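# Place the plate on the scale platform with suction

## Task

Set the plate down on the scale's platform so that no part of it overhangs the platform edge, and it must stay there unsupported by the robot; afterwards release suction and move the cup away from it.

## Robot and tools

Robot: two xArm6-style arms, left_arm and right_arm, each ending in a vacuum cup instead of fingers. The tracked point of each arm is its cup point, the centre of the cup rim when nothing touches it; the cup opens along that point's +z axis. About 7 cm back from the rim the tool body and wrist camera widen to roughly 8 cm sideways, so keep that clearance from the plate, scale and the other arm.

Frame: every position and orientation uses one shared scene frame. Origin on the table surface midway between the arms, +z up, +x outward over the table, +y toward left_arm. Bases: left_arm at (+0.046, +0.351, 0) with quat_wxyz (+0.995, 0, 0, -0.096); right_arm at (-0.001, -0.319, 0) with quat_wxyz (+0.999, 0, 0, +0.050). The arm names do not correspond to image sides. Reported cup positions can be somewhat off, more so when reaching far.

The row format (used by execute_actions and move): exactly 16 numbers covering both arms, always both even when one arm is idle. Order: left x, y, z (metres), left qw, qx, qy, qz (w first), left suction, then right x, y, z, qw, qx, qy, qz, right suction. Positions and quaternions are absolute targets for the cup point in the scene frame, not offsets. Suction is in [-1, 1]: 1 asks for full vacuum (about 55 kPa under ambient), a fraction asks for that share, and 0.05 or less switches it off. Suction persists, so to leave a cup unchanged repeat its previous value; sending 0 actively turns it off. To hold an arm still, resend exactly the pose from the last result before it stopped, quaternion included, rather than a drifted reading.

execute_actions(actions): a list of actions; each action is a list of 1 to 15 rows, each row lasting one 1/30 s control step, with the final row repeated to fill 15 steps. An empty list just reports state and images. A target more than 0.6 m from the cup's current position along any of its own axes gets the action rejected for both arms; a malformed call or a failing first action rejects the whole call. Each step the command is clamped to within 70 mm and 16 degrees of the measured pose, and position wins over orientation if both cannot be met, so long moves need several actions.

move(target, speed, blocking): target is one 16-number row; each cup travels a straight line toward its pose, both finishing together, in 0.5 to 10 s (cut off at 10 s). speed is the path top speed in m/s, 0.002 to 0.5, default 0.25; rotation limit is twice that in rad/s. Suction values are applied at the start. Paths ignore obstacles and the other arm, and the cup can lag, wander or overshoot speed, especially with a nearly straight arm. Faster contact and aiming further past a surface both mean harder pressing. The result adds a move: line with the ending (done, off_target, moving, held, fault) and active limits (paced = pose clipped; held = some steps blocked, after which the arm may jump fast), plus each cup's distance to its pose. blocking=false returns after 0.5 s while motion continues; then use wait or stop before sending new rows or moves.

wait(seconds): 0 to 10; lets time pass with commands held, ending early if a running move finishes. stop(): brakes a running move; needs stopping distance. zoom_image(camera, region): camera is cam_left_wrist or cam_right_wrist (each 504x504); region is [x0, y0, x1, y1] pixels from the top-left, at most 504 by 504. read_manual(section): only "licences"; no motion. finished_scene(scene): give the current scene number; irreversible, and the plate must already be settled correctly.

Results: a state line per arm with cup position, quat_wxyz and velocities; Hand target lines showing where the controller is currently driving; suction_measured (vacuum reached) and part_present (turns 1 at 0.50, back to 0 below 0.45); joint positions and torques (offset, scaled and noisy; not used to judge faults); step readings for action calls, with HELD marking steps where an arm's command was held back; a pose unreachable line when the clearance check altered or blocked an arm's command.

Grasping: switch suction on and press the 29 mm rim flat onto a smooth part of the plate so it seals all round; edges, holes or seams leak. Without a seal the reading stays near 0; a good seal settles up to 0.15 under the command and can dip 0.04 between pump cycles. Under vacuum the cup shortens, so the plate sits up to about 10 mm nearer the tool. To release, lower the plate until it rests on the platform, then set suction off, and lift at least 15 mm before assuming contact is gone. If the cup seals to the table it pins the tool; turn suction off.

Things to avoid: dropping or sliding the plate, letting anything leave the table, striking objects hard, pressing or colliding the two arms, and heavy pushes. Joint load limits (N m): waist 46, shoulder 46, elbow 27.6, forearm roll 27.6, wrist pitch 18.4, wrist roll 18.4; reaching one triggers a torque fault where the arm backs off, freezes 10 s and drops the rest of the call. Holding loads heats motors: MOTOR HOT appears at 65 °C, and at 80 °C an OVER-TEMPERATURE FAULT brakes that arm until cool. Loose objects may occasionally get nudged by outside disturbances. The robot keeps executing its last command while replies are being written. Joint ranges (rad): waist and forearm roll and wrist roll -6.283 to 6.283, shoulder -2.059 to 2.094, elbow -3.927 to 0.192, wrist pitch -1.693 to 3.142.

Each tool is called after ">>>" as name(argument=value, ...) on one line, values as JSON.

## Session

>>> execute_actions(actions=[])

Scene clock: 0.00 s.
left_arm: end_effector_position=(+0.4377, +0.2759, +0.2691) suction_measured=0.01 part_present=0 end_effector_quat_wxyz=(-0.003, -0.165, +0.986, +0.003) end_effector_velocity=(-0.000, -0.000, -0.000) end_effector_angular_velocity=(+0.001, +0.002, -0.001) | right_arm: end_effector_position=(+0.3964, -0.2794, +0.2711) suction_measured=0.00 part_present=0 end_effector_quat_wxyz=(-0.002, +0.212, +0.977, -0.000) end_effector_velocity=(+0.000, -0.000, -0.000) end_effector_angular_velocity=(-0.000, +0.000, +0.001)
Joint positions: left_arm=[ 0.001 -0.262 -0.925  0.003  1.195  1.833] | right_arm=[-0.001 -0.263 -0.928  0.     1.195  2.883]
Joint velocities: left_arm=[-0.001  0.001  0.     0.     0.001 -0.   ] | right_arm=[ 0.     0.    -0.    -0.    -0.    -0.001]
Joint torques (N m, as the arm reports them, + toward a larger angle): no reading
Motor temperatures (°C, as the motors report them): left_arm=[28 29 37 34 35 34] | right_arm=[31 29 31 29 39 32]
Hand target (left_arm): +0.438, +0.276, +0.269; -0.003, -0.165, +0.986, +0.003
Hand target (right_arm): +0.396, -0.279, +0.271; -0.002, +0.212, +0.977, -0.000

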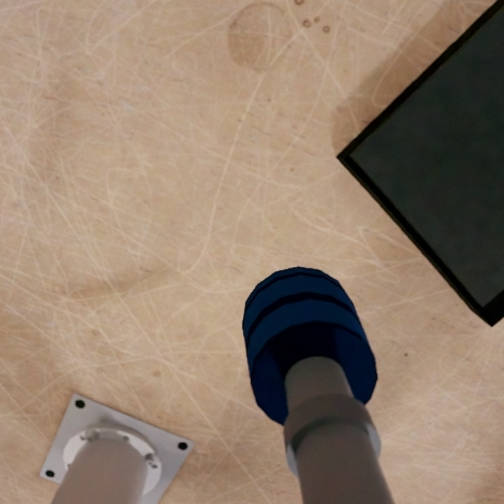

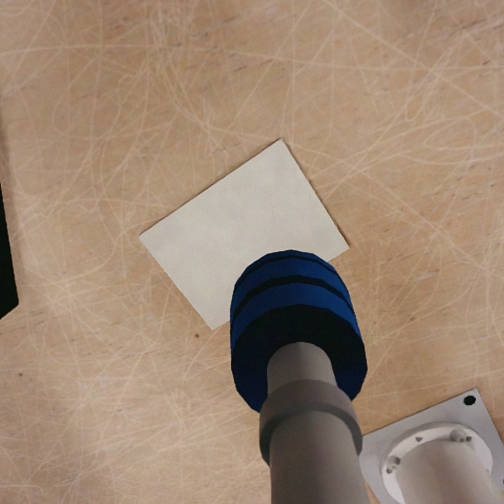

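>>> move(target=[0.58,0.12,0.36,0,-0.165,0.986,0,0, 0.337,-0.235,0.10,0,0.212,0.977,0,0], speed=0.3)

Scene clock: 2.47 s.
left_arm: end_effector_position=(+0.5811, +0.1204, +0.3595) suction_measured=0.01 part_present=0 end_effector_quat_wxyz=(+0.001, -0.166, +0.986, +0.001) end_effector_velocity=(+0.001, -0.001, +0.001) end_effector_angular_velocity=(+0.004, +0.009, -0.001) | right_arm: end_effector_position=(+0.3369, -0.2351, +0.1003) suction_measured=0.00 part_present=0 end_effector_quat_wxyz=(+0.000, +0.212, +0.977, -0.000) end_effector_velocity=(-0.001, +0.000, -0.002) end_effector_angular_velocity=(-0.000, +0.004, -0.000)
Joint positions: left_arm=[-0.216  0.421 -2.012  0.002  1.589  1.616] | right_arm=[ 0.143 -0.171 -0.476 -0.001  0.646  3.028]
Joint velocities: left_arm=[-0.001  0.019 -0.032  0.     0.023 -0.   ] | right_arm=[ 0.001  0.002  0.003  0.001 -0.001  0.   ]
Joint torques (N m, as the arm reports them, + toward a larger angle): left_arm=[ -0.38 -31.41 -11.54   0.82  -1.98  -0.58] | right_arm=[  1.4  -10.8  -13.77   1.06  -1.92  -0.03]
Motor temperatures (°C, as the motors report them): left_arm=[28 29 38 34 35 34] | right_arm=[31 29 33 29 39 32]
Hand target (left_arm): +0.581, +0.120, +0.359; +0.001, -0.166, +0.986, +0.001
Hand target (right_arm): +0.337, -0.235, +0.100; +0.000, +0.212, +0.977, -0.000
Off the commanded pose (left_arm): 0.001 m, 0 deg.
Off the commanded pose (right_arm): 0.000 m, 0 deg.
move: done

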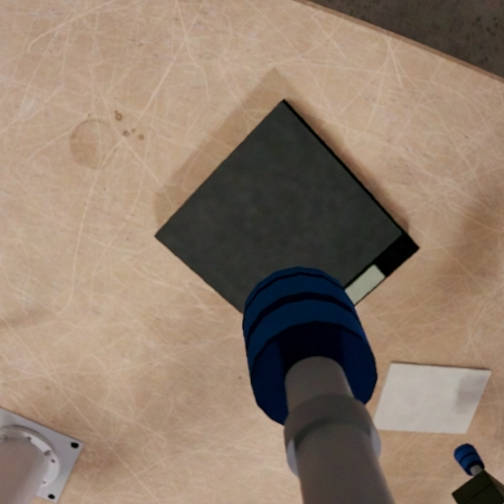

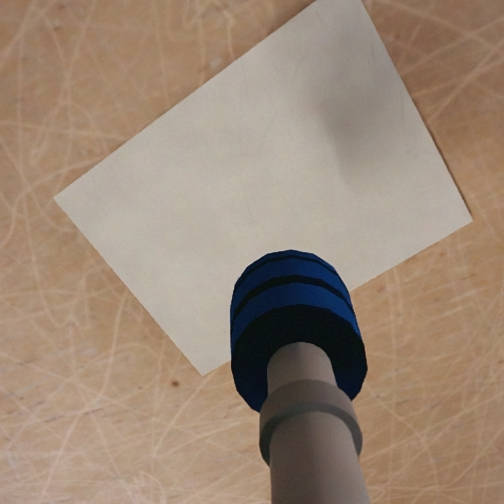

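>>> move(target=[0.51,0.30,0.36,0,-0.707,0.707,0,0, 0.337,-0.233,0.02,0,0.212,0.977,0,1], speed=0.4)

>>> move(target=[0.51,0.30,0.36,0,-0.707,0.707,0,0, 0.337,-0.233,0.002,0,0.212,0.977,0,1], speed=0.04)

Scene clock: 5.77 s.
left_arm: end_effector_position=(+0.5094, +0.2996, +0.3602) suction_measured=0.01 part_present=0 end_effector_quat_wxyz=(+0.001, +0.707, -0.708, +0.000) end_effector_velocity=(-0.000, +0.002, +0.000) end_effector_angular_velocity=(-0.001, -0.001, +0.010) | right_arm: end_effector_position=(+0.3370, -0.2330, +0.0201) suction_measured=0.00 part_present=0 end_effector_quat_wxyz=(+0.000, +0.212, +0.977, +0.000) end_effector_velocity=(-0.001, -0.000, -0.001) end_effector_angular_velocity=(-0.000, +0.001, -0.000)
Joint positions: left_arm=[ 0.083 -0.043 -1.409 -0.002  1.453  0.678] | right_arm=[ 0.148  0.103 -0.454 -0.     0.351  3.033]
Joint velocities: left_arm=[ 0.005 -0.003  0.004 -0.001 -0.001 -0.006] | right_arm=[ 0.     0.002  0.001  0.    -0.002 -0.   ]
Joint torques (N m, as the arm reports them, + toward a larger angle): left_arm=[ -0.46 -21.33 -11.87   0.6   -1.78  -0.64] | right_arm=[  1.6  -12.66 -10.79   0.87  -1.67   0.02]
Motor temperatures (°C, as the motors report them): left_arm=[28 29 39 34 35 34] | right_arm=[31 29 33 29 39 32]
Hand target (left_arm): +0.509, +0.300, +0.360; +0.001, +0.707, -0.707, +0.000
Hand target (right_arm): +0.337, -0.233, +0.020; +0.000, +0.212, +0.977, -0.000
Off the commanded pose (left_arm): 0.001 m, 0 deg.
Off the commanded pose (right_arm): 0.000 m, 0 deg.
move: done

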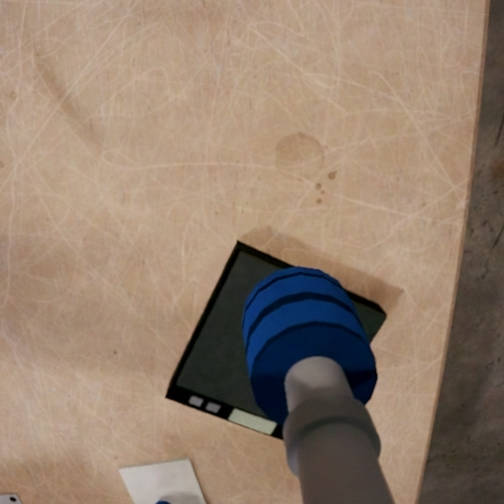

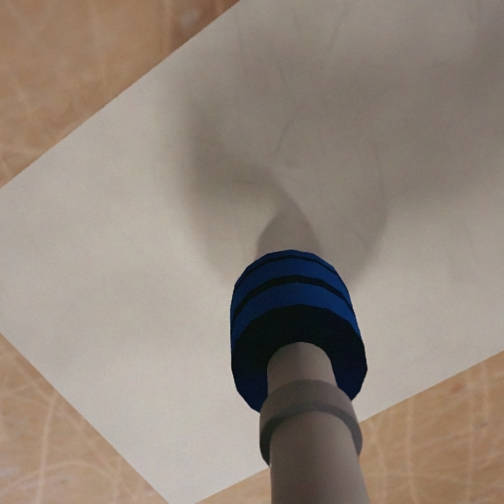

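Scene clock: 6.53 s.
left_arm: end_effector_position=(+0.5100, +0.3000, +0.3600) suction_measured=0.01 part_present=0 end_effector_quat_wxyz=(+0.000, +0.707, -0.707, +0.000) end_effector_velocity=(+0.000, +0.000, +0.000) end_effector_angular_velocity=(+0.001, -0.001, +0.000) | right_arm: end_effector_position=(+0.3369, -0.2330, +0.0021) suction_measured=0.43 part_present=0 end_effector_quat_wxyz=(-0.000, +0.212, +0.977, -0.000) end_effector_velocity=(+0.002, +0.001, +0.000) end_effector_angular_velocity=(+0.002, -0.006, +0.000)
Joint positions: left_arm=[ 0.083 -0.043 -1.408 -0.     1.451  0.676] | right_arm=[ 0.148  0.173 -0.461 -0.     0.288  3.033]
Joint velocities: left_arm=[ 0.    -0.    -0.     0.001 -0.    -0.   ] | right_arm=[-0.     0.003 -0.003  0.    -0.005 -0.001]
Joint torques (N m, as the arm reports them, + toward a larger angle): left_arm=[ -0.28 -21.45 -11.86   0.6   -1.78  -0.62] | right_arm=[  0.81 -14.11 -10.41   0.98  -1.78  -0.19]
Motor temperatures (°C, as the motors report them): left_arm=[28 29 40 34 35 34] | right_arm=[31 29 34 29 39 32]
Hand target (left_arm): +0.510, +0.300, +0.360; -0.000, +0.707, -0.707, -0.000
Hand target (right_arm): +0.337, -0.233, +0.002; +0.000, +0.212, +0.977, -0.000
Off the commanded pose (left_arm): 0.000 m, 0 deg.
Off the commanded pose (right_arm): 0.000 m, 0 deg.
move: done

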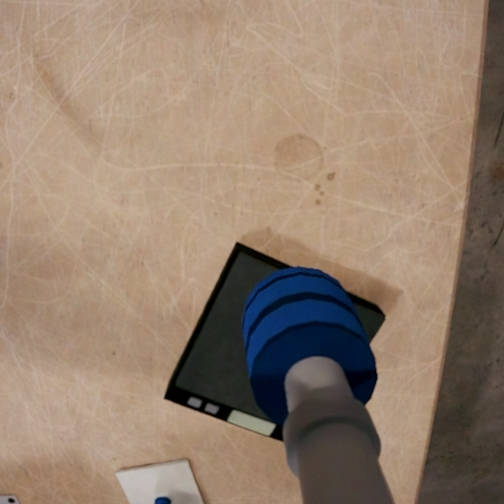

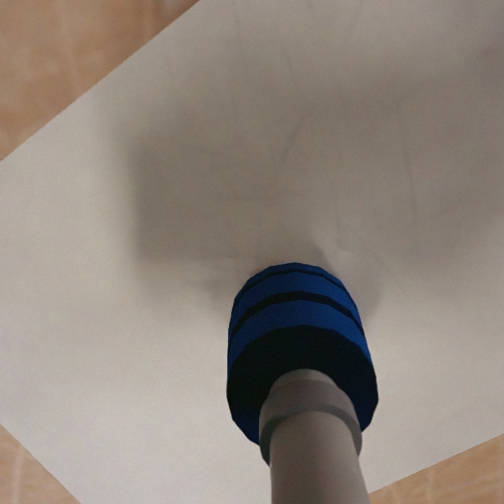

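>>> move(target=[0.58,0.27,0.36,0,-0.707,0.707,0,0, 0.36,-0.19,0.09,0,0.3,0.954,0,1], speed=0.25)

>>> move(target=[0.65,0.25,0.36,0,-0.707,0.707,0,0, 0.513,0.079,0.085,0,0.4945,0.8692,0,1], speed=0.3)

Scene clock: 8.07 s.
left_arm: end_effector_position=(+0.5800, +0.2702, +0.3600) suction_measured=0.01 part_present=0 end_effector_quat_wxyz=(-0.000, +0.707, -0.707, +0.000) end_effector_velocity=(+0.001, -0.001, -0.002) end_effector_angular_velocity=(+0.000, +0.006, -0.000) | right_arm: end_effector_position=(+0.3598, -0.1903, +0.0894) suction_measured=0.98 part_present=1 end_effector_quat_wxyz=(-0.000, +0.300, +0.954, -0.000) end_effector_velocity=(+0.002, +0.002, +0.003) end_effector_angular_velocity=(+0.001, -0.006, -0.001)
Joint positions: left_arm=[ 0.042  0.232 -1.746  0.     1.513  0.635] | right_arm=[ 0.242 -0.027 -0.593 -0.     0.621  3.308]
Joint velocities: left_arm=[-0.     0.007 -0.006 -0.001  0.005 -0.   ] | right_arm=[ 0.002 -0.003 -0.007 -0.001  0.005  0.004]
Joint torques (N m, as the arm reports them, + toward a larger angle): left_arm=[ -0.36 -27.73 -11.84   0.65  -1.75  -0.6 ] | right_arm=[  0.74 -13.65 -14.     1.11  -1.93   0.12]
Motor temperatures (°C, as the motors report them): left_arm=[28 30 40 34 35 34] | right_arm=[31 29 34 29 39 32]
Hand target (left_arm): +0.580, +0.270, +0.360; -0.000, +0.707, -0.707, -0.000
Hand target (right_arm): +0.360, -0.190, +0.090; +0.000, +0.300, +0.954, -0.000
Off the commanded pose (left_arm): 0.000 m, 0 deg.
Off the commanded pose (right_arm): 0.001 m, 0 deg.
move: done

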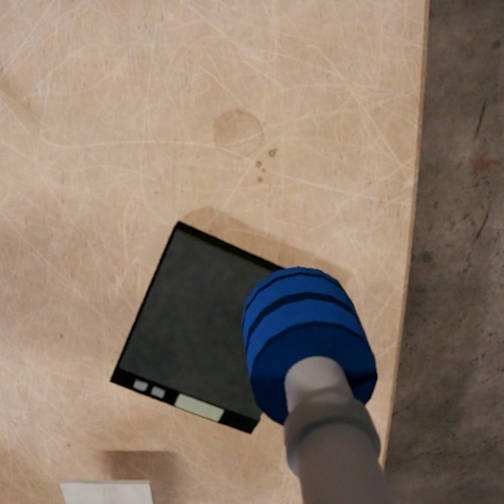

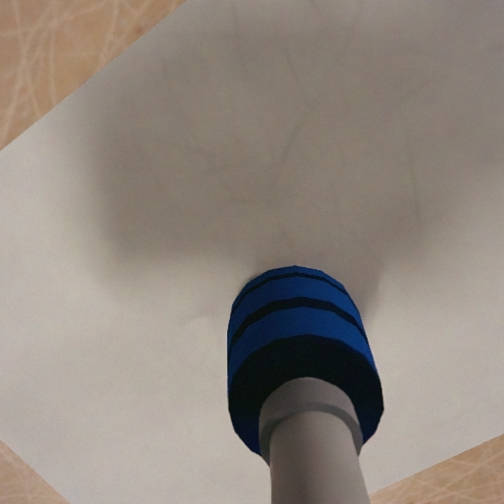

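Scene clock: 9.73 s.
left_arm: end_effector_position=(+0.6502, +0.2501, +0.3599) suction_measured=0.01 part_present=0 end_effector_quat_wxyz=(-0.000, +0.707, -0.707, +0.000) end_effector_velocity=(+0.000, +0.000, -0.000) end_effector_angular_velocity=(+0.001, +0.001, +0.001) | right_arm: end_effector_position=(+0.5134, +0.0784, +0.0846) suction_measured=0.99 part_present=1 end_effector_quat_wxyz=(+0.000, +0.494, +0.869, +0.000) end_effector_velocity=(+0.000, +0.001, -0.001) end_effector_angular_velocity=(-0.004, +0.007, -0.000)
Joint positions: left_arm=[ 0.027  0.606 -2.3    0.     1.694  0.62 ] | right_arm=[ 0.557  0.802 -1.824 -0.001  1.022  4.049]
Joint velocities: left_arm=[ 0.     0.003 -0.005  0.     0.003 -0.   ] | right_arm=[ 0.002  0.012 -0.02   0.001  0.016  0.001]
Joint torques (N m, as the arm reports them, + toward a larger angle): left_arm=[ -0.24 -34.3  -11.1    0.6   -1.78  -0.6 ] | right_arm=[  0.94 -27.23 -16.36   0.99  -1.65  -0.21]
Motor temperatures (°C, as the motors report them): left_arm=[28 30 41 34 35 34] | right_arm=[31 29 34 29 39 32]
Hand target (left_arm): +0.650, +0.250, +0.360; -0.000, +0.707, -0.707, -0.000
Hand target (right_arm): +0.513, +0.079, +0.084; +0.000, +0.494, +0.869, -0.000
Off the commanded pose (left_arm): 0.000 m, 0 deg.
Off the commanded pose (right_arm): 0.001 m, 0 deg.
move: done

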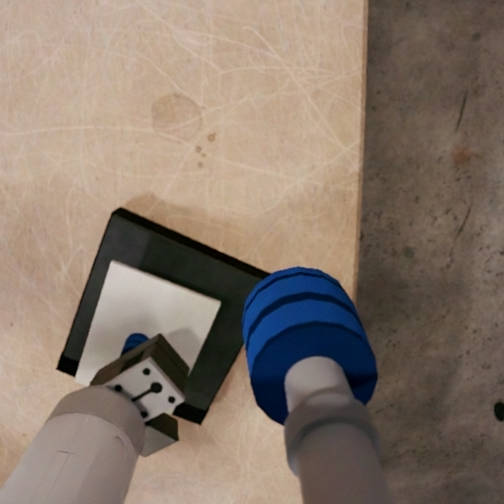

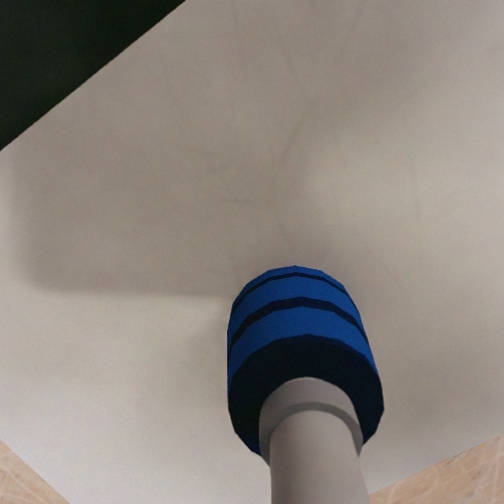

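>>> move(target=[0.65,0.25,0.36,0,-0.707,0.707,0,0, 0.513,0.079,0.05,0,0.4945,0.8692,0,1], speed=0.06)

>>> zoom_image(camera="cam_left_wrist", region=[30, 180, 290, 440])

Scene clock: 10.83 s.
left_arm: end_effector_position=(+0.6500, +0.2500, +0.3600) suction_measured=0.01 part_present=0 end_effector_quat_wxyz=(+0.000, +0.707, -0.707, -0.000) end_effector_velocity=(-0.000, -0.000, -0.000) end_effector_angular_velocity=(-0.000, +0.000, -0.000) | right_arm: end_effector_position=(+0.5131, +0.0791, +0.0504) suction_measured=0.99 part_present=1 end_effector_quat_wxyz=(+0.000, +0.494, +0.869, +0.000) end_effector_velocity=(+0.003, +0.002, +0.004) end_effector_angular_velocity=(+0.007, -0.009, +0.000)
Joint positions: left_arm=[ 0.027  0.605 -2.299  0.     1.694  0.62 ] | right_arm=[ 0.558  0.854 -1.812 -0.     0.957  4.049]
Joint velocities: left_arm=[-0.    -0.     0.001 -0.     0.     0.   ] | right_arm=[-0.    -0.002 -0.006  0.    -0.003 -0.   ]
Joint torques (N m, as the arm reports them, + toward a larger angle): left_arm=[ -0.33 -34.38 -11.11   0.65  -1.8   -0.59] | right_arm=[  0.9  -27.13 -15.78   1.06  -1.75  -0.02]
Motor temperatures (°C, as the motors report them): left_arm=[28 30 41 34 35 34] | right_arm=[31 29 35 29 39 32]
Hand target (left_arm): +0.650, +0.250, +0.360; -0.000, +0.707, -0.707, -0.000
Hand target (right_arm): +0.513, +0.079, +0.050; +0.000, +0.494, +0.869, -0.000
Off the commanded pose (left_arm): 0.000 m, 0 deg.
Off the commanded pose (right_arm): 0.000 m, 0 deg.
move: done

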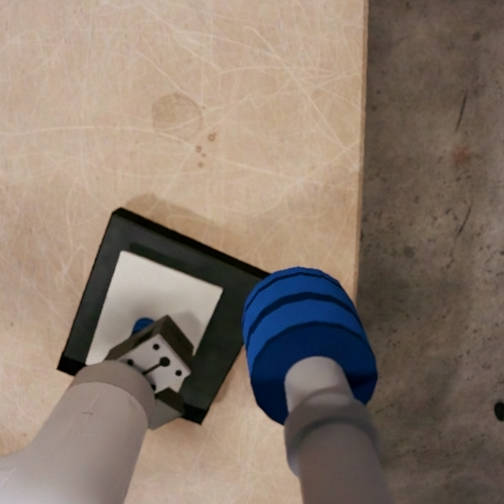

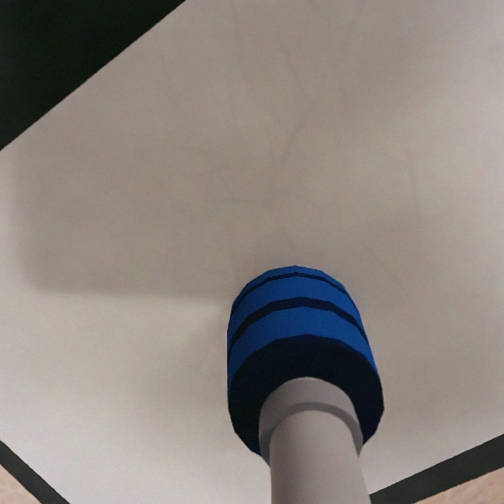

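Region (30, 180, 290, 440) of cam_left_wrist's 504x504 image, scaled by 1.938, with more detail than that image has.

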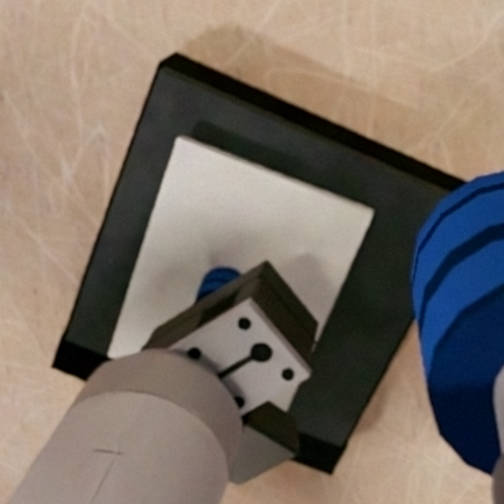

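>>> move(target=[0.65,0.25,0.36,0,-0.707,0.707,0,0, 0.524,0.086,0.032,0,0.4945,0.8692,0,1], speed=0.04)

>>> zoom_image(camera="cam_left_wrist", region=[30, 180, 290, 440])

Scene clock: 13.47 s.
left_arm: end_effector_position=(+0.6500, +0.2500, +0.3600) suction_measured=0.01 part_present=0 end_effector_quat_wxyz=(-0.000, +0.707, -0.707, +0.000) end_effector_velocity=(-0.000, -0.000, +0.001) end_effector_angular_velocity=(-0.001, -0.001, -0.000) | right_arm: end_effector_position=(+0.5269, +0.0883, +0.0394) suction_measured=1.00 part_present=1 end_effector_quat_wxyz=(+0.003, +0.494, +0.869, +0.006) end_effector_velocity=(-0.001, -0.001, -0.000) end_effector_angular_velocity=(+0.001, +0.002, -0.001)
Joint positions: left_arm=[ 0.027  0.605 -2.299  0.     1.694  0.62 ] | right_arm=[ 0.556  0.931 -1.912  0.     0.968  4.047]
Joint velocities: left_arm=[-0.    -0.001  0.    -0.    -0.     0.   ] | right_arm=[-0.    -0.004  0.008  0.002 -0.003 -0.   ]
Joint torques (N m, as the arm reports them, + toward a larger angle): left_arm=[ -0.26 -34.3  -11.22   0.71  -1.81  -0.59] | right_arm=[ 0.68 -7.35 -2.91  0.89 -0.74  0.04]
Motor temperatures (°C, as the motors report them): left_arm=[28 30 41 34 35 34] | right_arm=[31 30 35 29 39 32]
Hand target (left_arm): +0.650, +0.250, +0.360; -0.000, +0.707, -0.707, -0.000
Hand target (right_arm): +0.524, +0.086, +0.032; -0.000, +0.494, +0.869, +0.000
Off the commanded pose (left_arm): 0.000 m, 0 deg.
Off the commanded pose (right_arm): 0.008 m, 1 deg.
move: off_target (right_arm)

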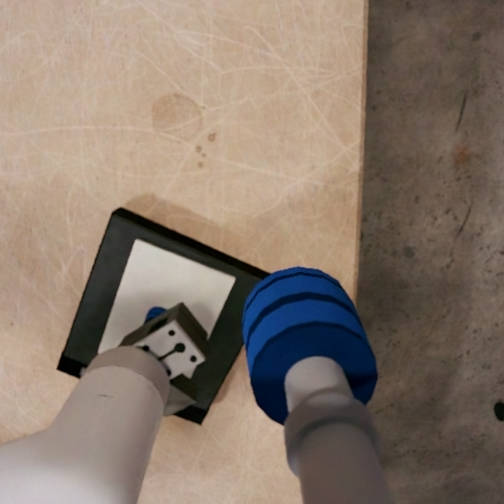

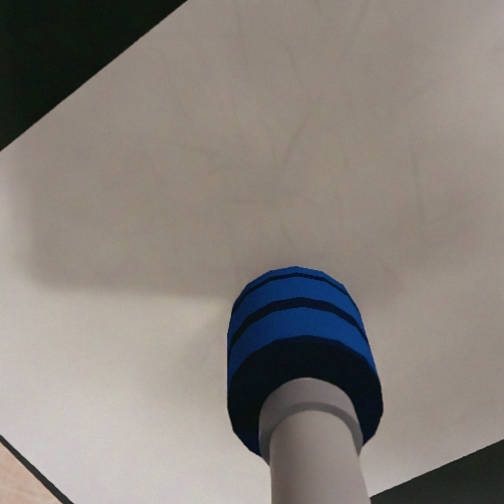

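Region (30, 180, 290, 440) of cam_left_wrist's 504x504 image, scaled by 1.938, with more detail than that image has.

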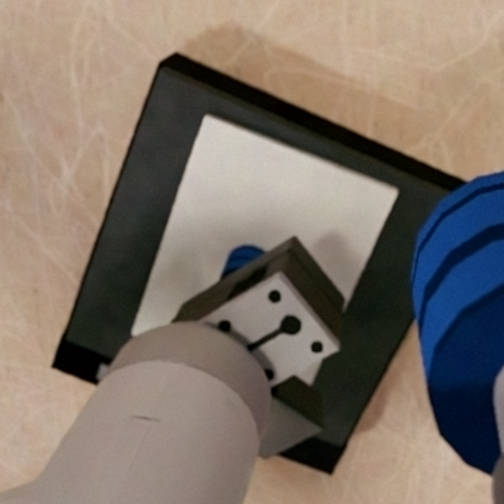

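>>> execute_actions(actions=[[[0.65,0.25,0.36,0,-0.707,0.707,0,0, 0.526,0.087,0.05,0,0.4945,0.8692,0,1]],[[0.65,0.25,0.36,0,-0.707,0.707,0,0, 0.519,0.0725,0.05,0,0.4945,0.8692,0,1]],[[0.65,0.25,0.36,0,-0.707,0.707,0,0, 0.519,0.0725,0.046,0,0.4945,0.8692,0,1],[0.65,0.25,0.36,0,-0.707,0.707,0,0, 0.519,0.0725,0.046,0,0.4945,0.8692,0,1],[0.65,0.25,0.36,0,-0.707,0.707,0,0, 0.519,0.0725,0.046,0,0.4945,0.8692,0,1],[0.65,0.25,0.36,0,-0.707,0.707,0,0, 0.519,0.0725,0.046,0,0.4945,0.8692,0,1],[0.65,0.25,0.36,0,-0.707,0.707,0,0, 0.519,0.0725,0.043,0,0.4945,0.8692,0,1],[0.65,0.25,0.36,0,-0.707,0.707,0,0, 0.519,0.0725,0.043,0,0.4945,0.8692,0,1],[0.65,0.25,0.36,0,-0.707,0.707,0,0, 0.519,0.0725,0.043,0,0.4945,0.8692,0,1],[0.65,0.25,0.36,0,-0.707,0.707,0,0, 0.519,0.0725,0.043,0,0.4945,0.8692,0,1],[0.65,0.25,0.36,0,-0.707,0.707,0,0, 0.519,0.0725,0.040,0,0.4945,0.8692,0,1]]])

>>> zoom_image(camera="cam_left_wrist", region=[30, 180, 290, 440])

Scene clock: 15.33 s.
left_arm: end_effector_position=(+0.6500, +0.2500, +0.3600) suction_measured=0.01 part_present=0 end_effector_quat_wxyz=(-0.000, +0.707, -0.707, +0.000) end_effector_velocity=(+0.000, +0.000, -0.000) end_effector_angular_velocity=(+0.000, -0.000, +0.000) | right_arm: end_effector_position=(+0.5196, +0.0730, +0.0416) suction_measured=0.98 part_present=1 end_effector_quat_wxyz=(+0.001, +0.494, +0.869, +0.001) end_effector_velocity=(+0.000, +0.000, -0.003) end_effector_angular_velocity=(+0.001, -0.000, -0.000)
Joint positions: left_arm=[ 0.027  0.605 -2.299  0.     1.694  0.62 ] | right_arm=[ 0.544  0.873 -1.818  0.     0.942  4.036]
Joint velocities: left_arm=[ 0.     0.001 -0.001  0.    -0.     0.   ] | right_arm=[-0.     0.004  0.     0.    -0.005  0.   ]
Joint torques (N m, as the arm reports them, + toward a larger angle): left_arm=[ -0.4  -34.19 -11.19   0.68  -1.77  -0.62] | right_arm=[  1.29 -25.42 -14.62   1.05  -1.89   0.01]
Motor temperatures (°C, as the motors report them): left_arm=[28 30 42 34 35 34] | right_arm=[31 30 36 29 39 32]
Hand target (left_arm): +0.650, +0.250, +0.360; -0.000, +0.707, -0.707, -0.000
Hand target (right_arm): +0.519, +0.072, +0.040; -0.000, +0.494, +0.869, -0.000
Off the commanded pose (left_arm): 0.000 m, 0 deg.
Off the commanded pose (right_arm): 0.002 m, 0 deg.
Step readings (end_effector_position; steps 1 to 15: 1st action; 16 to 30: 2nd action; 31 to 45: 3rd action):
0: left_arm (+0.6500, +0.2500, +0.3600) | right_arm (+0.5268, +0.0882, +0.0394)
1: left_arm (+0.6500, +0.2500, +0.3600) | right_arm (+0.5268, +0.0882, +0.0395)
2: left_arm (+0.6500, +0.2500, +0.3600) | right_arm (+0.5266, +0.0880, +0.0403)
4: left_arm (+0.6500, +0.2500, +0.3600) | right_arm (+0.5243, +0.0858, +0.0414)
8: left_arm (+0.6500, +0.2500, +0.3600) | right_arm (+0.5225, +0.0841, +0.0421)
15: left_arm (+0.6500, +0.2500, +0.3600) | right_arm (+0.5250, +0.0862, +0.0479)
16: left_arm (+0.6500, +0.2500, +0.3600) | right_arm (+0.5252, +0.0864, +0.0484)
17: left_arm (+0.6500, +0.2500, +0.3600) | right_arm (+0.5251, +0.0861, +0.0487)
19: left_arm (+0.6500, +0.2500, +0.3600) | right_arm (+0.5222, +0.0808, +0.0486)
23: left_arm (+0.6500, +0.2500, +0.3600) | right_arm (+0.5196, +0.0729, +0.0499)
30: left_arm (+0.6500, +0.2500, +0.3600) | right_arm (+0.5189, +0.0726, +0.0498)
31: left_arm (+0.6500, +0.2500, +0.3600) | right_arm (+0.5189, +0.0726, +0.0498)
32: left_arm (+0.6500, +0.2500, +0.3600) | right_arm (+0.5192, +0.0727, +0.0495)
34: left_arm (+0.6500, +0.2500, +0.3600) | right_arm (+0.5191, +0.0727, +0.0476)
38: left_arm (+0.6500, +0.2500, +0.3600) | right_arm (+0.5188, +0.0724, +0.0437)
45: end_effector_position above

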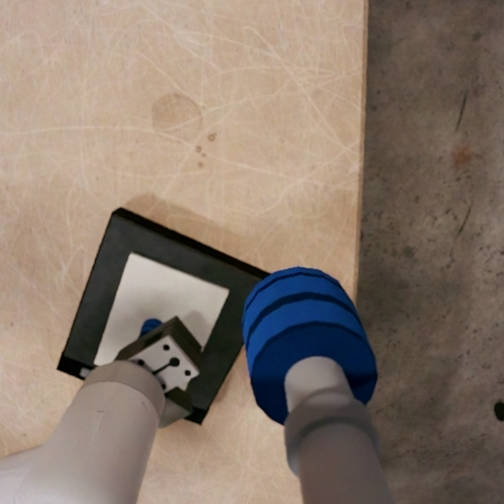

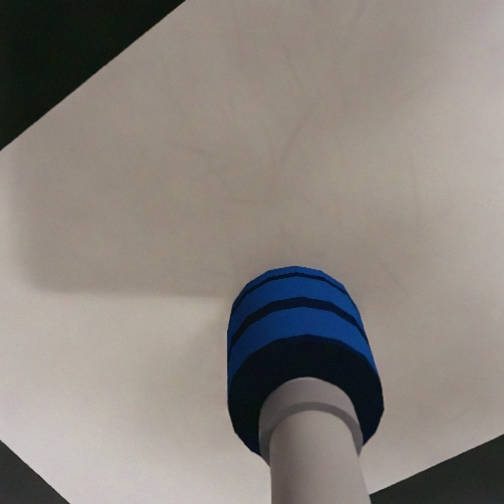

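Region (30, 180, 290, 440) of cam_left_wrist's 504x504 image, scaled by 1.938, with more detail than that image has.

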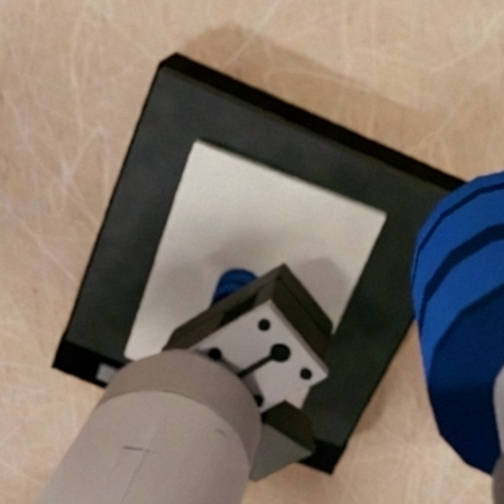

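>>> execute_actions(actions=[[[0.65,0.25,0.36,0,-0.707,0.707,0,0, 0.519,0.0725,0.049,0,0.4945,0.8692,0,1]],[[0.65,0.25,0.36,0,-0.707,0.707,0,0, 0.5225,0.080,0.049,0,0.4945,0.8692,0,1]],[[0.65,0.25,0.36,0,-0.707,0.707,0,0, 0.5225,0.080,0.046,0,0.4945,0.8692,0,1],[0.65,0.25,0.36,0,-0.707,0.707,0,0, 0.5225,0.080,0.046,0,0.4945,0.8692,0,1],[0.65,0.25,0.36,0,-0.707,0.707,0,0, 0.5225,0.080,0.046,0,0.4945,0.8692,0,1],[0.65,0.25,0.36,0,-0.707,0.707,0,0, 0.5225,0.080,0.046,0,0.4945,0.8692,0,1],[0.65,0.25,0.36,0,-0.707,0.707,0,0, 0.5225,0.080,0.043,0,0.4945,0.8692,0,1],[0.65,0.25,0.36,0,-0.707,0.707,0,0, 0.5225,0.080,0.043,0,0.4945,0.8692,0,1],[0.65,0.25,0.36,0,-0.707,0.707,0,0, 0.5225,0.080,0.043,0,0.4945,0.8692,0,1],[0.65,0.25,0.36,0,-0.707,0.707,0,0, 0.5225,0.080,0.043,0,0.4945,0.8692,0,1],[0.65,0.25,0.36,0,-0.707,0.707,0,0, 0.5225,0.080,0.040,0,0.4945,0.8692,0,1]],[[0.65,0.25,0.36,0,-0.707,0.707,0,0, 0.5225,0.080,0.041,0,0.4945,0.8692,0,0]]])

>>> move(target=[0.65,0.25,0.36,0,-0.707,0.707,0,0, 0.50,0.03,0.16,0,0.4945,0.8692,0,0], speed=0.15)

>>> zoom_image(camera="cam_left_wrist", region=[30, 180, 290, 440])

Scene clock: 18.43 s.
left_arm: end_effector_position=(+0.6500, +0.2500, +0.3600) suction_measured=0.01 part_present=0 end_effector_quat_wxyz=(+0.000, +0.707, -0.707, -0.000) end_effector_velocity=(+0.000, +0.000, +0.000) end_effector_angular_velocity=(-0.001, -0.002, +0.001) | right_arm: end_effector_position=(+0.5229, +0.0803, +0.0416) suction_measured=0.00 part_present=0 end_effector_quat_wxyz=(+0.000, +0.494, +0.869, +0.001) end_effector_velocity=(-0.001, -0.000, -0.002) end_effector_angular_velocity=(-0.001, +0.004, -0.001)
Joint positions: left_arm=[ 0.027  0.605 -2.299  0.     1.694  0.62 ] | right_arm=[ 0.55   0.903 -1.872  0.     0.967  4.042]
Joint velocities: left_arm=[ 0.001 -0.    -0.001 -0.    -0.001  0.   ] | right_arm=[-0.     0.002  0.002  0.002  0.    -0.   ]
Joint torques (N m, as the arm reports them, + toward a larger angle): left_arm=[ -0.45 -34.4  -11.15   0.64  -1.81  -0.59] | right_arm=[  1.2  -22.34 -12.17   0.92  -1.08   0.08]
Motor temperatures (°C, as the motors report them): left_arm=[28 31 42 34 35 34] | right_arm=[31 31 36 29 39 32]
Hand target (left_arm): +0.650, +0.250, +0.360; +0.000, +0.707, -0.707, -0.000
Hand target (right_arm): +0.522, +0.080, +0.041; +0.000, +0.494, +0.869, -0.000
Off the commanded pose (left_arm): 0.000 m, 0 deg.
Off the commanded pose (right_arm): 0.001 m, 0 deg.
Step readings (end_effector_position; steps 1 to 15: 1st action; 16 to 30: 2nd action; 31 to 45: 3rd action; 46 to 60: 4th action):
0: left_arm (+0.6500, +0.2500, +0.3600) | right_arm (+0.5194, +0.0728, +0.0408)
1: left_arm (+0.6500, +0.2500, +0.3600) | right_arm (+0.5193, +0.0728, +0.0408)
2: left_arm (+0.6500, +0.2500, +0.3600) | right_arm (+0.5191, +0.0726, +0.0414)
4: left_arm (+0.6500, +0.2500, +0.3600) | right_arm (+0.5172, +0.0712, +0.0419)
8: left_arm (+0.6500, +0.2500, +0.3600) | right_arm (+0.5171, +0.0710, +0.0445)
15: left_arm (+0.6500, +0.2500, +0.3600) | right_arm (+0.5186, +0.0722, +0.0481)
16: left_arm (+0.6500, +0.2500, +0.3600) | right_arm (+0.5187, +0.0723, +0.0483)
17: left_arm (+0.6500, +0.2500, +0.3600) | right_arm (+0.5191, +0.0728, +0.0485)
19: left_arm (+0.6500, +0.2500, +0.3600) | right_arm (+0.5210, +0.0766, +0.0488)
23: left_arm (+0.6500, +0.2500, +0.3600) | right_arm (+0.5220, +0.0797, +0.0486)
30: left_arm (+0.6500, +0.2500, +0.3600) | right_arm (+0.5225, +0.0799, +0.0490)
31: left_arm (+0.6500, +0.2500, +0.3600) | right_arm (+0.5225, +0.0799, +0.0490)
32: left_arm (+0.6500, +0.2500, +0.3600) | right_arm (+0.5227, +0.0801, +0.0487)
34: left_arm (+0.6500, +0.2500, +0.3600) | right_arm (+0.5226, +0.0800, +0.0472)
38: left_arm (+0.6500, +0.2500, +0.3600) | right_arm (+0.5224, +0.0799, +0.0439)
45: left_arm (+0.6500, +0.2500, +0.3600) | right_arm (+0.5231, +0.0805, +0.0416)
46: left_arm (+0.6500, +0.2500, +0.3600) | right_arm (+0.5232, +0.0805, +0.0417)
47: left_arm (+0.6500, +0.2500, +0.3600) | right_arm (+0.5234, +0.0807, +0.0424)
49: left_arm (+0.6500, +0.2500, +0.3600) | right_arm (+0.5235, +0.0809, +0.0431)
53: left_arm (+0.6500, +0.2500, +0.3600) | right_arm (+0.5231, +0.0805, +0.0422)
60: end_effector_position above

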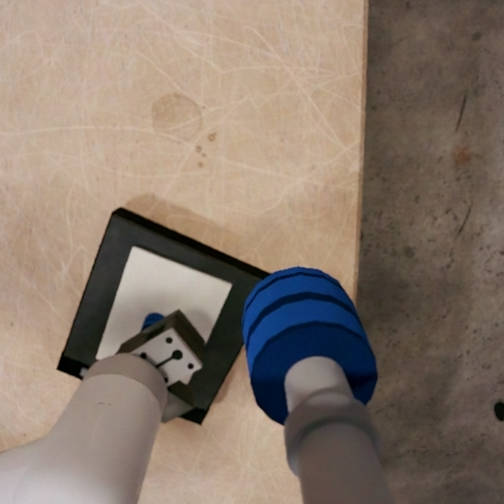

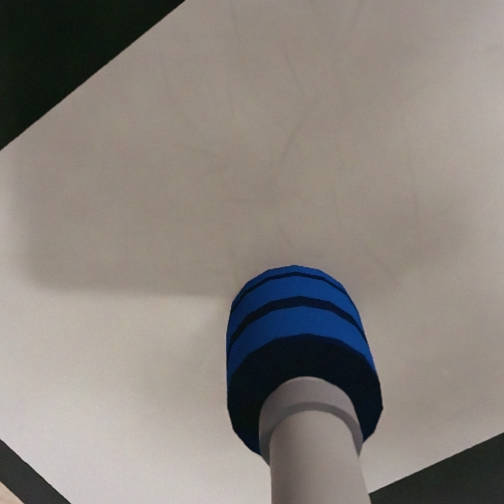

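Scene clock: 19.73 s.
left_arm: end_effector_position=(+0.6500, +0.2500, +0.3600) suction_measured=0.01 part_present=0 end_effector_quat_wxyz=(-0.000, +0.707, -0.707, -0.000) end_effector_velocity=(+0.000, -0.000, +0.000) end_effector_angular_velocity=(+0.001, -0.001, -0.001) | right_arm: end_effector_position=(+0.4999, +0.0301, +0.1593) suction_measured=0.00 part_present=0 end_effector_quat_wxyz=(-0.000, +0.494, +0.869, -0.001) end_effector_velocity=(+0.002, +0.001, +0.006) end_effector_angular_velocity=(+0.005, -0.011, +0.001)
Joint positions: left_arm=[ 0.027  0.605 -2.299  0.     1.694  0.62 ] | right_arm=[ 0.508  0.558 -1.644  0.     1.087  3.999]
Joint velocities: left_arm=[-0.001  0.    -0.001  0.001 -0.     0.   ] | right_arm=[-0.001 -0.008 -0.004 -0.002  0.    -0.001]
Joint torques (N m, as the arm reports them, + toward a larger angle): left_arm=[ -0.33 -34.35 -11.18   0.6   -1.75  -0.62] | right_arm=[  1.38 -23.74 -16.47   1.19  -1.79  -0.09]
Motor temperatures (°C, as the motors report them): left_arm=[28 31 43 34 35 34] | right_arm=[31 31 37 29 39 32]
Hand target (left_arm): +0.650, +0.250, +0.360; +0.000, +0.707, -0.707, -0.000
Hand target (right_arm): +0.500, +0.030, +0.160; -0.000, +0.494, +0.869, +0.000
Off the commanded pose (left_arm): 0.000 m, 0 deg.
Off the commanded pose (right_arm): 0.001 m, 0 deg.
move: done

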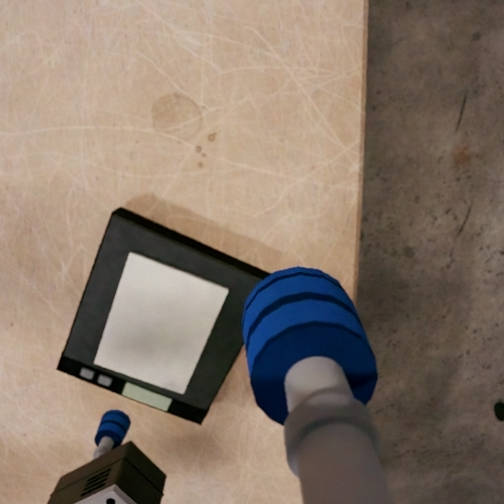

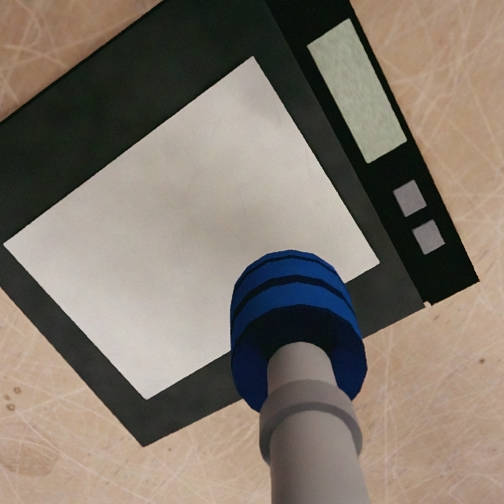

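Region (30, 180, 290, 440) of cam_left_wrist's 504x504 image, scaled by 1.938, with more detail than that image has.

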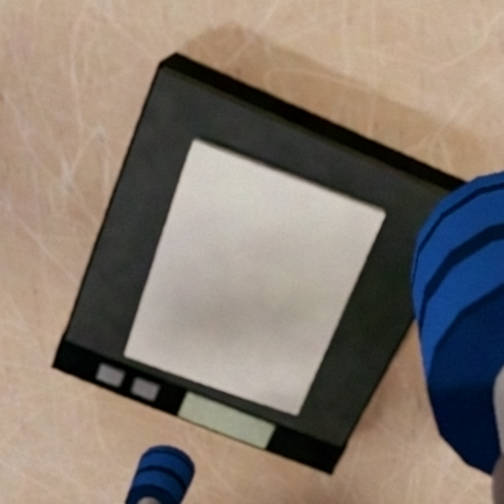

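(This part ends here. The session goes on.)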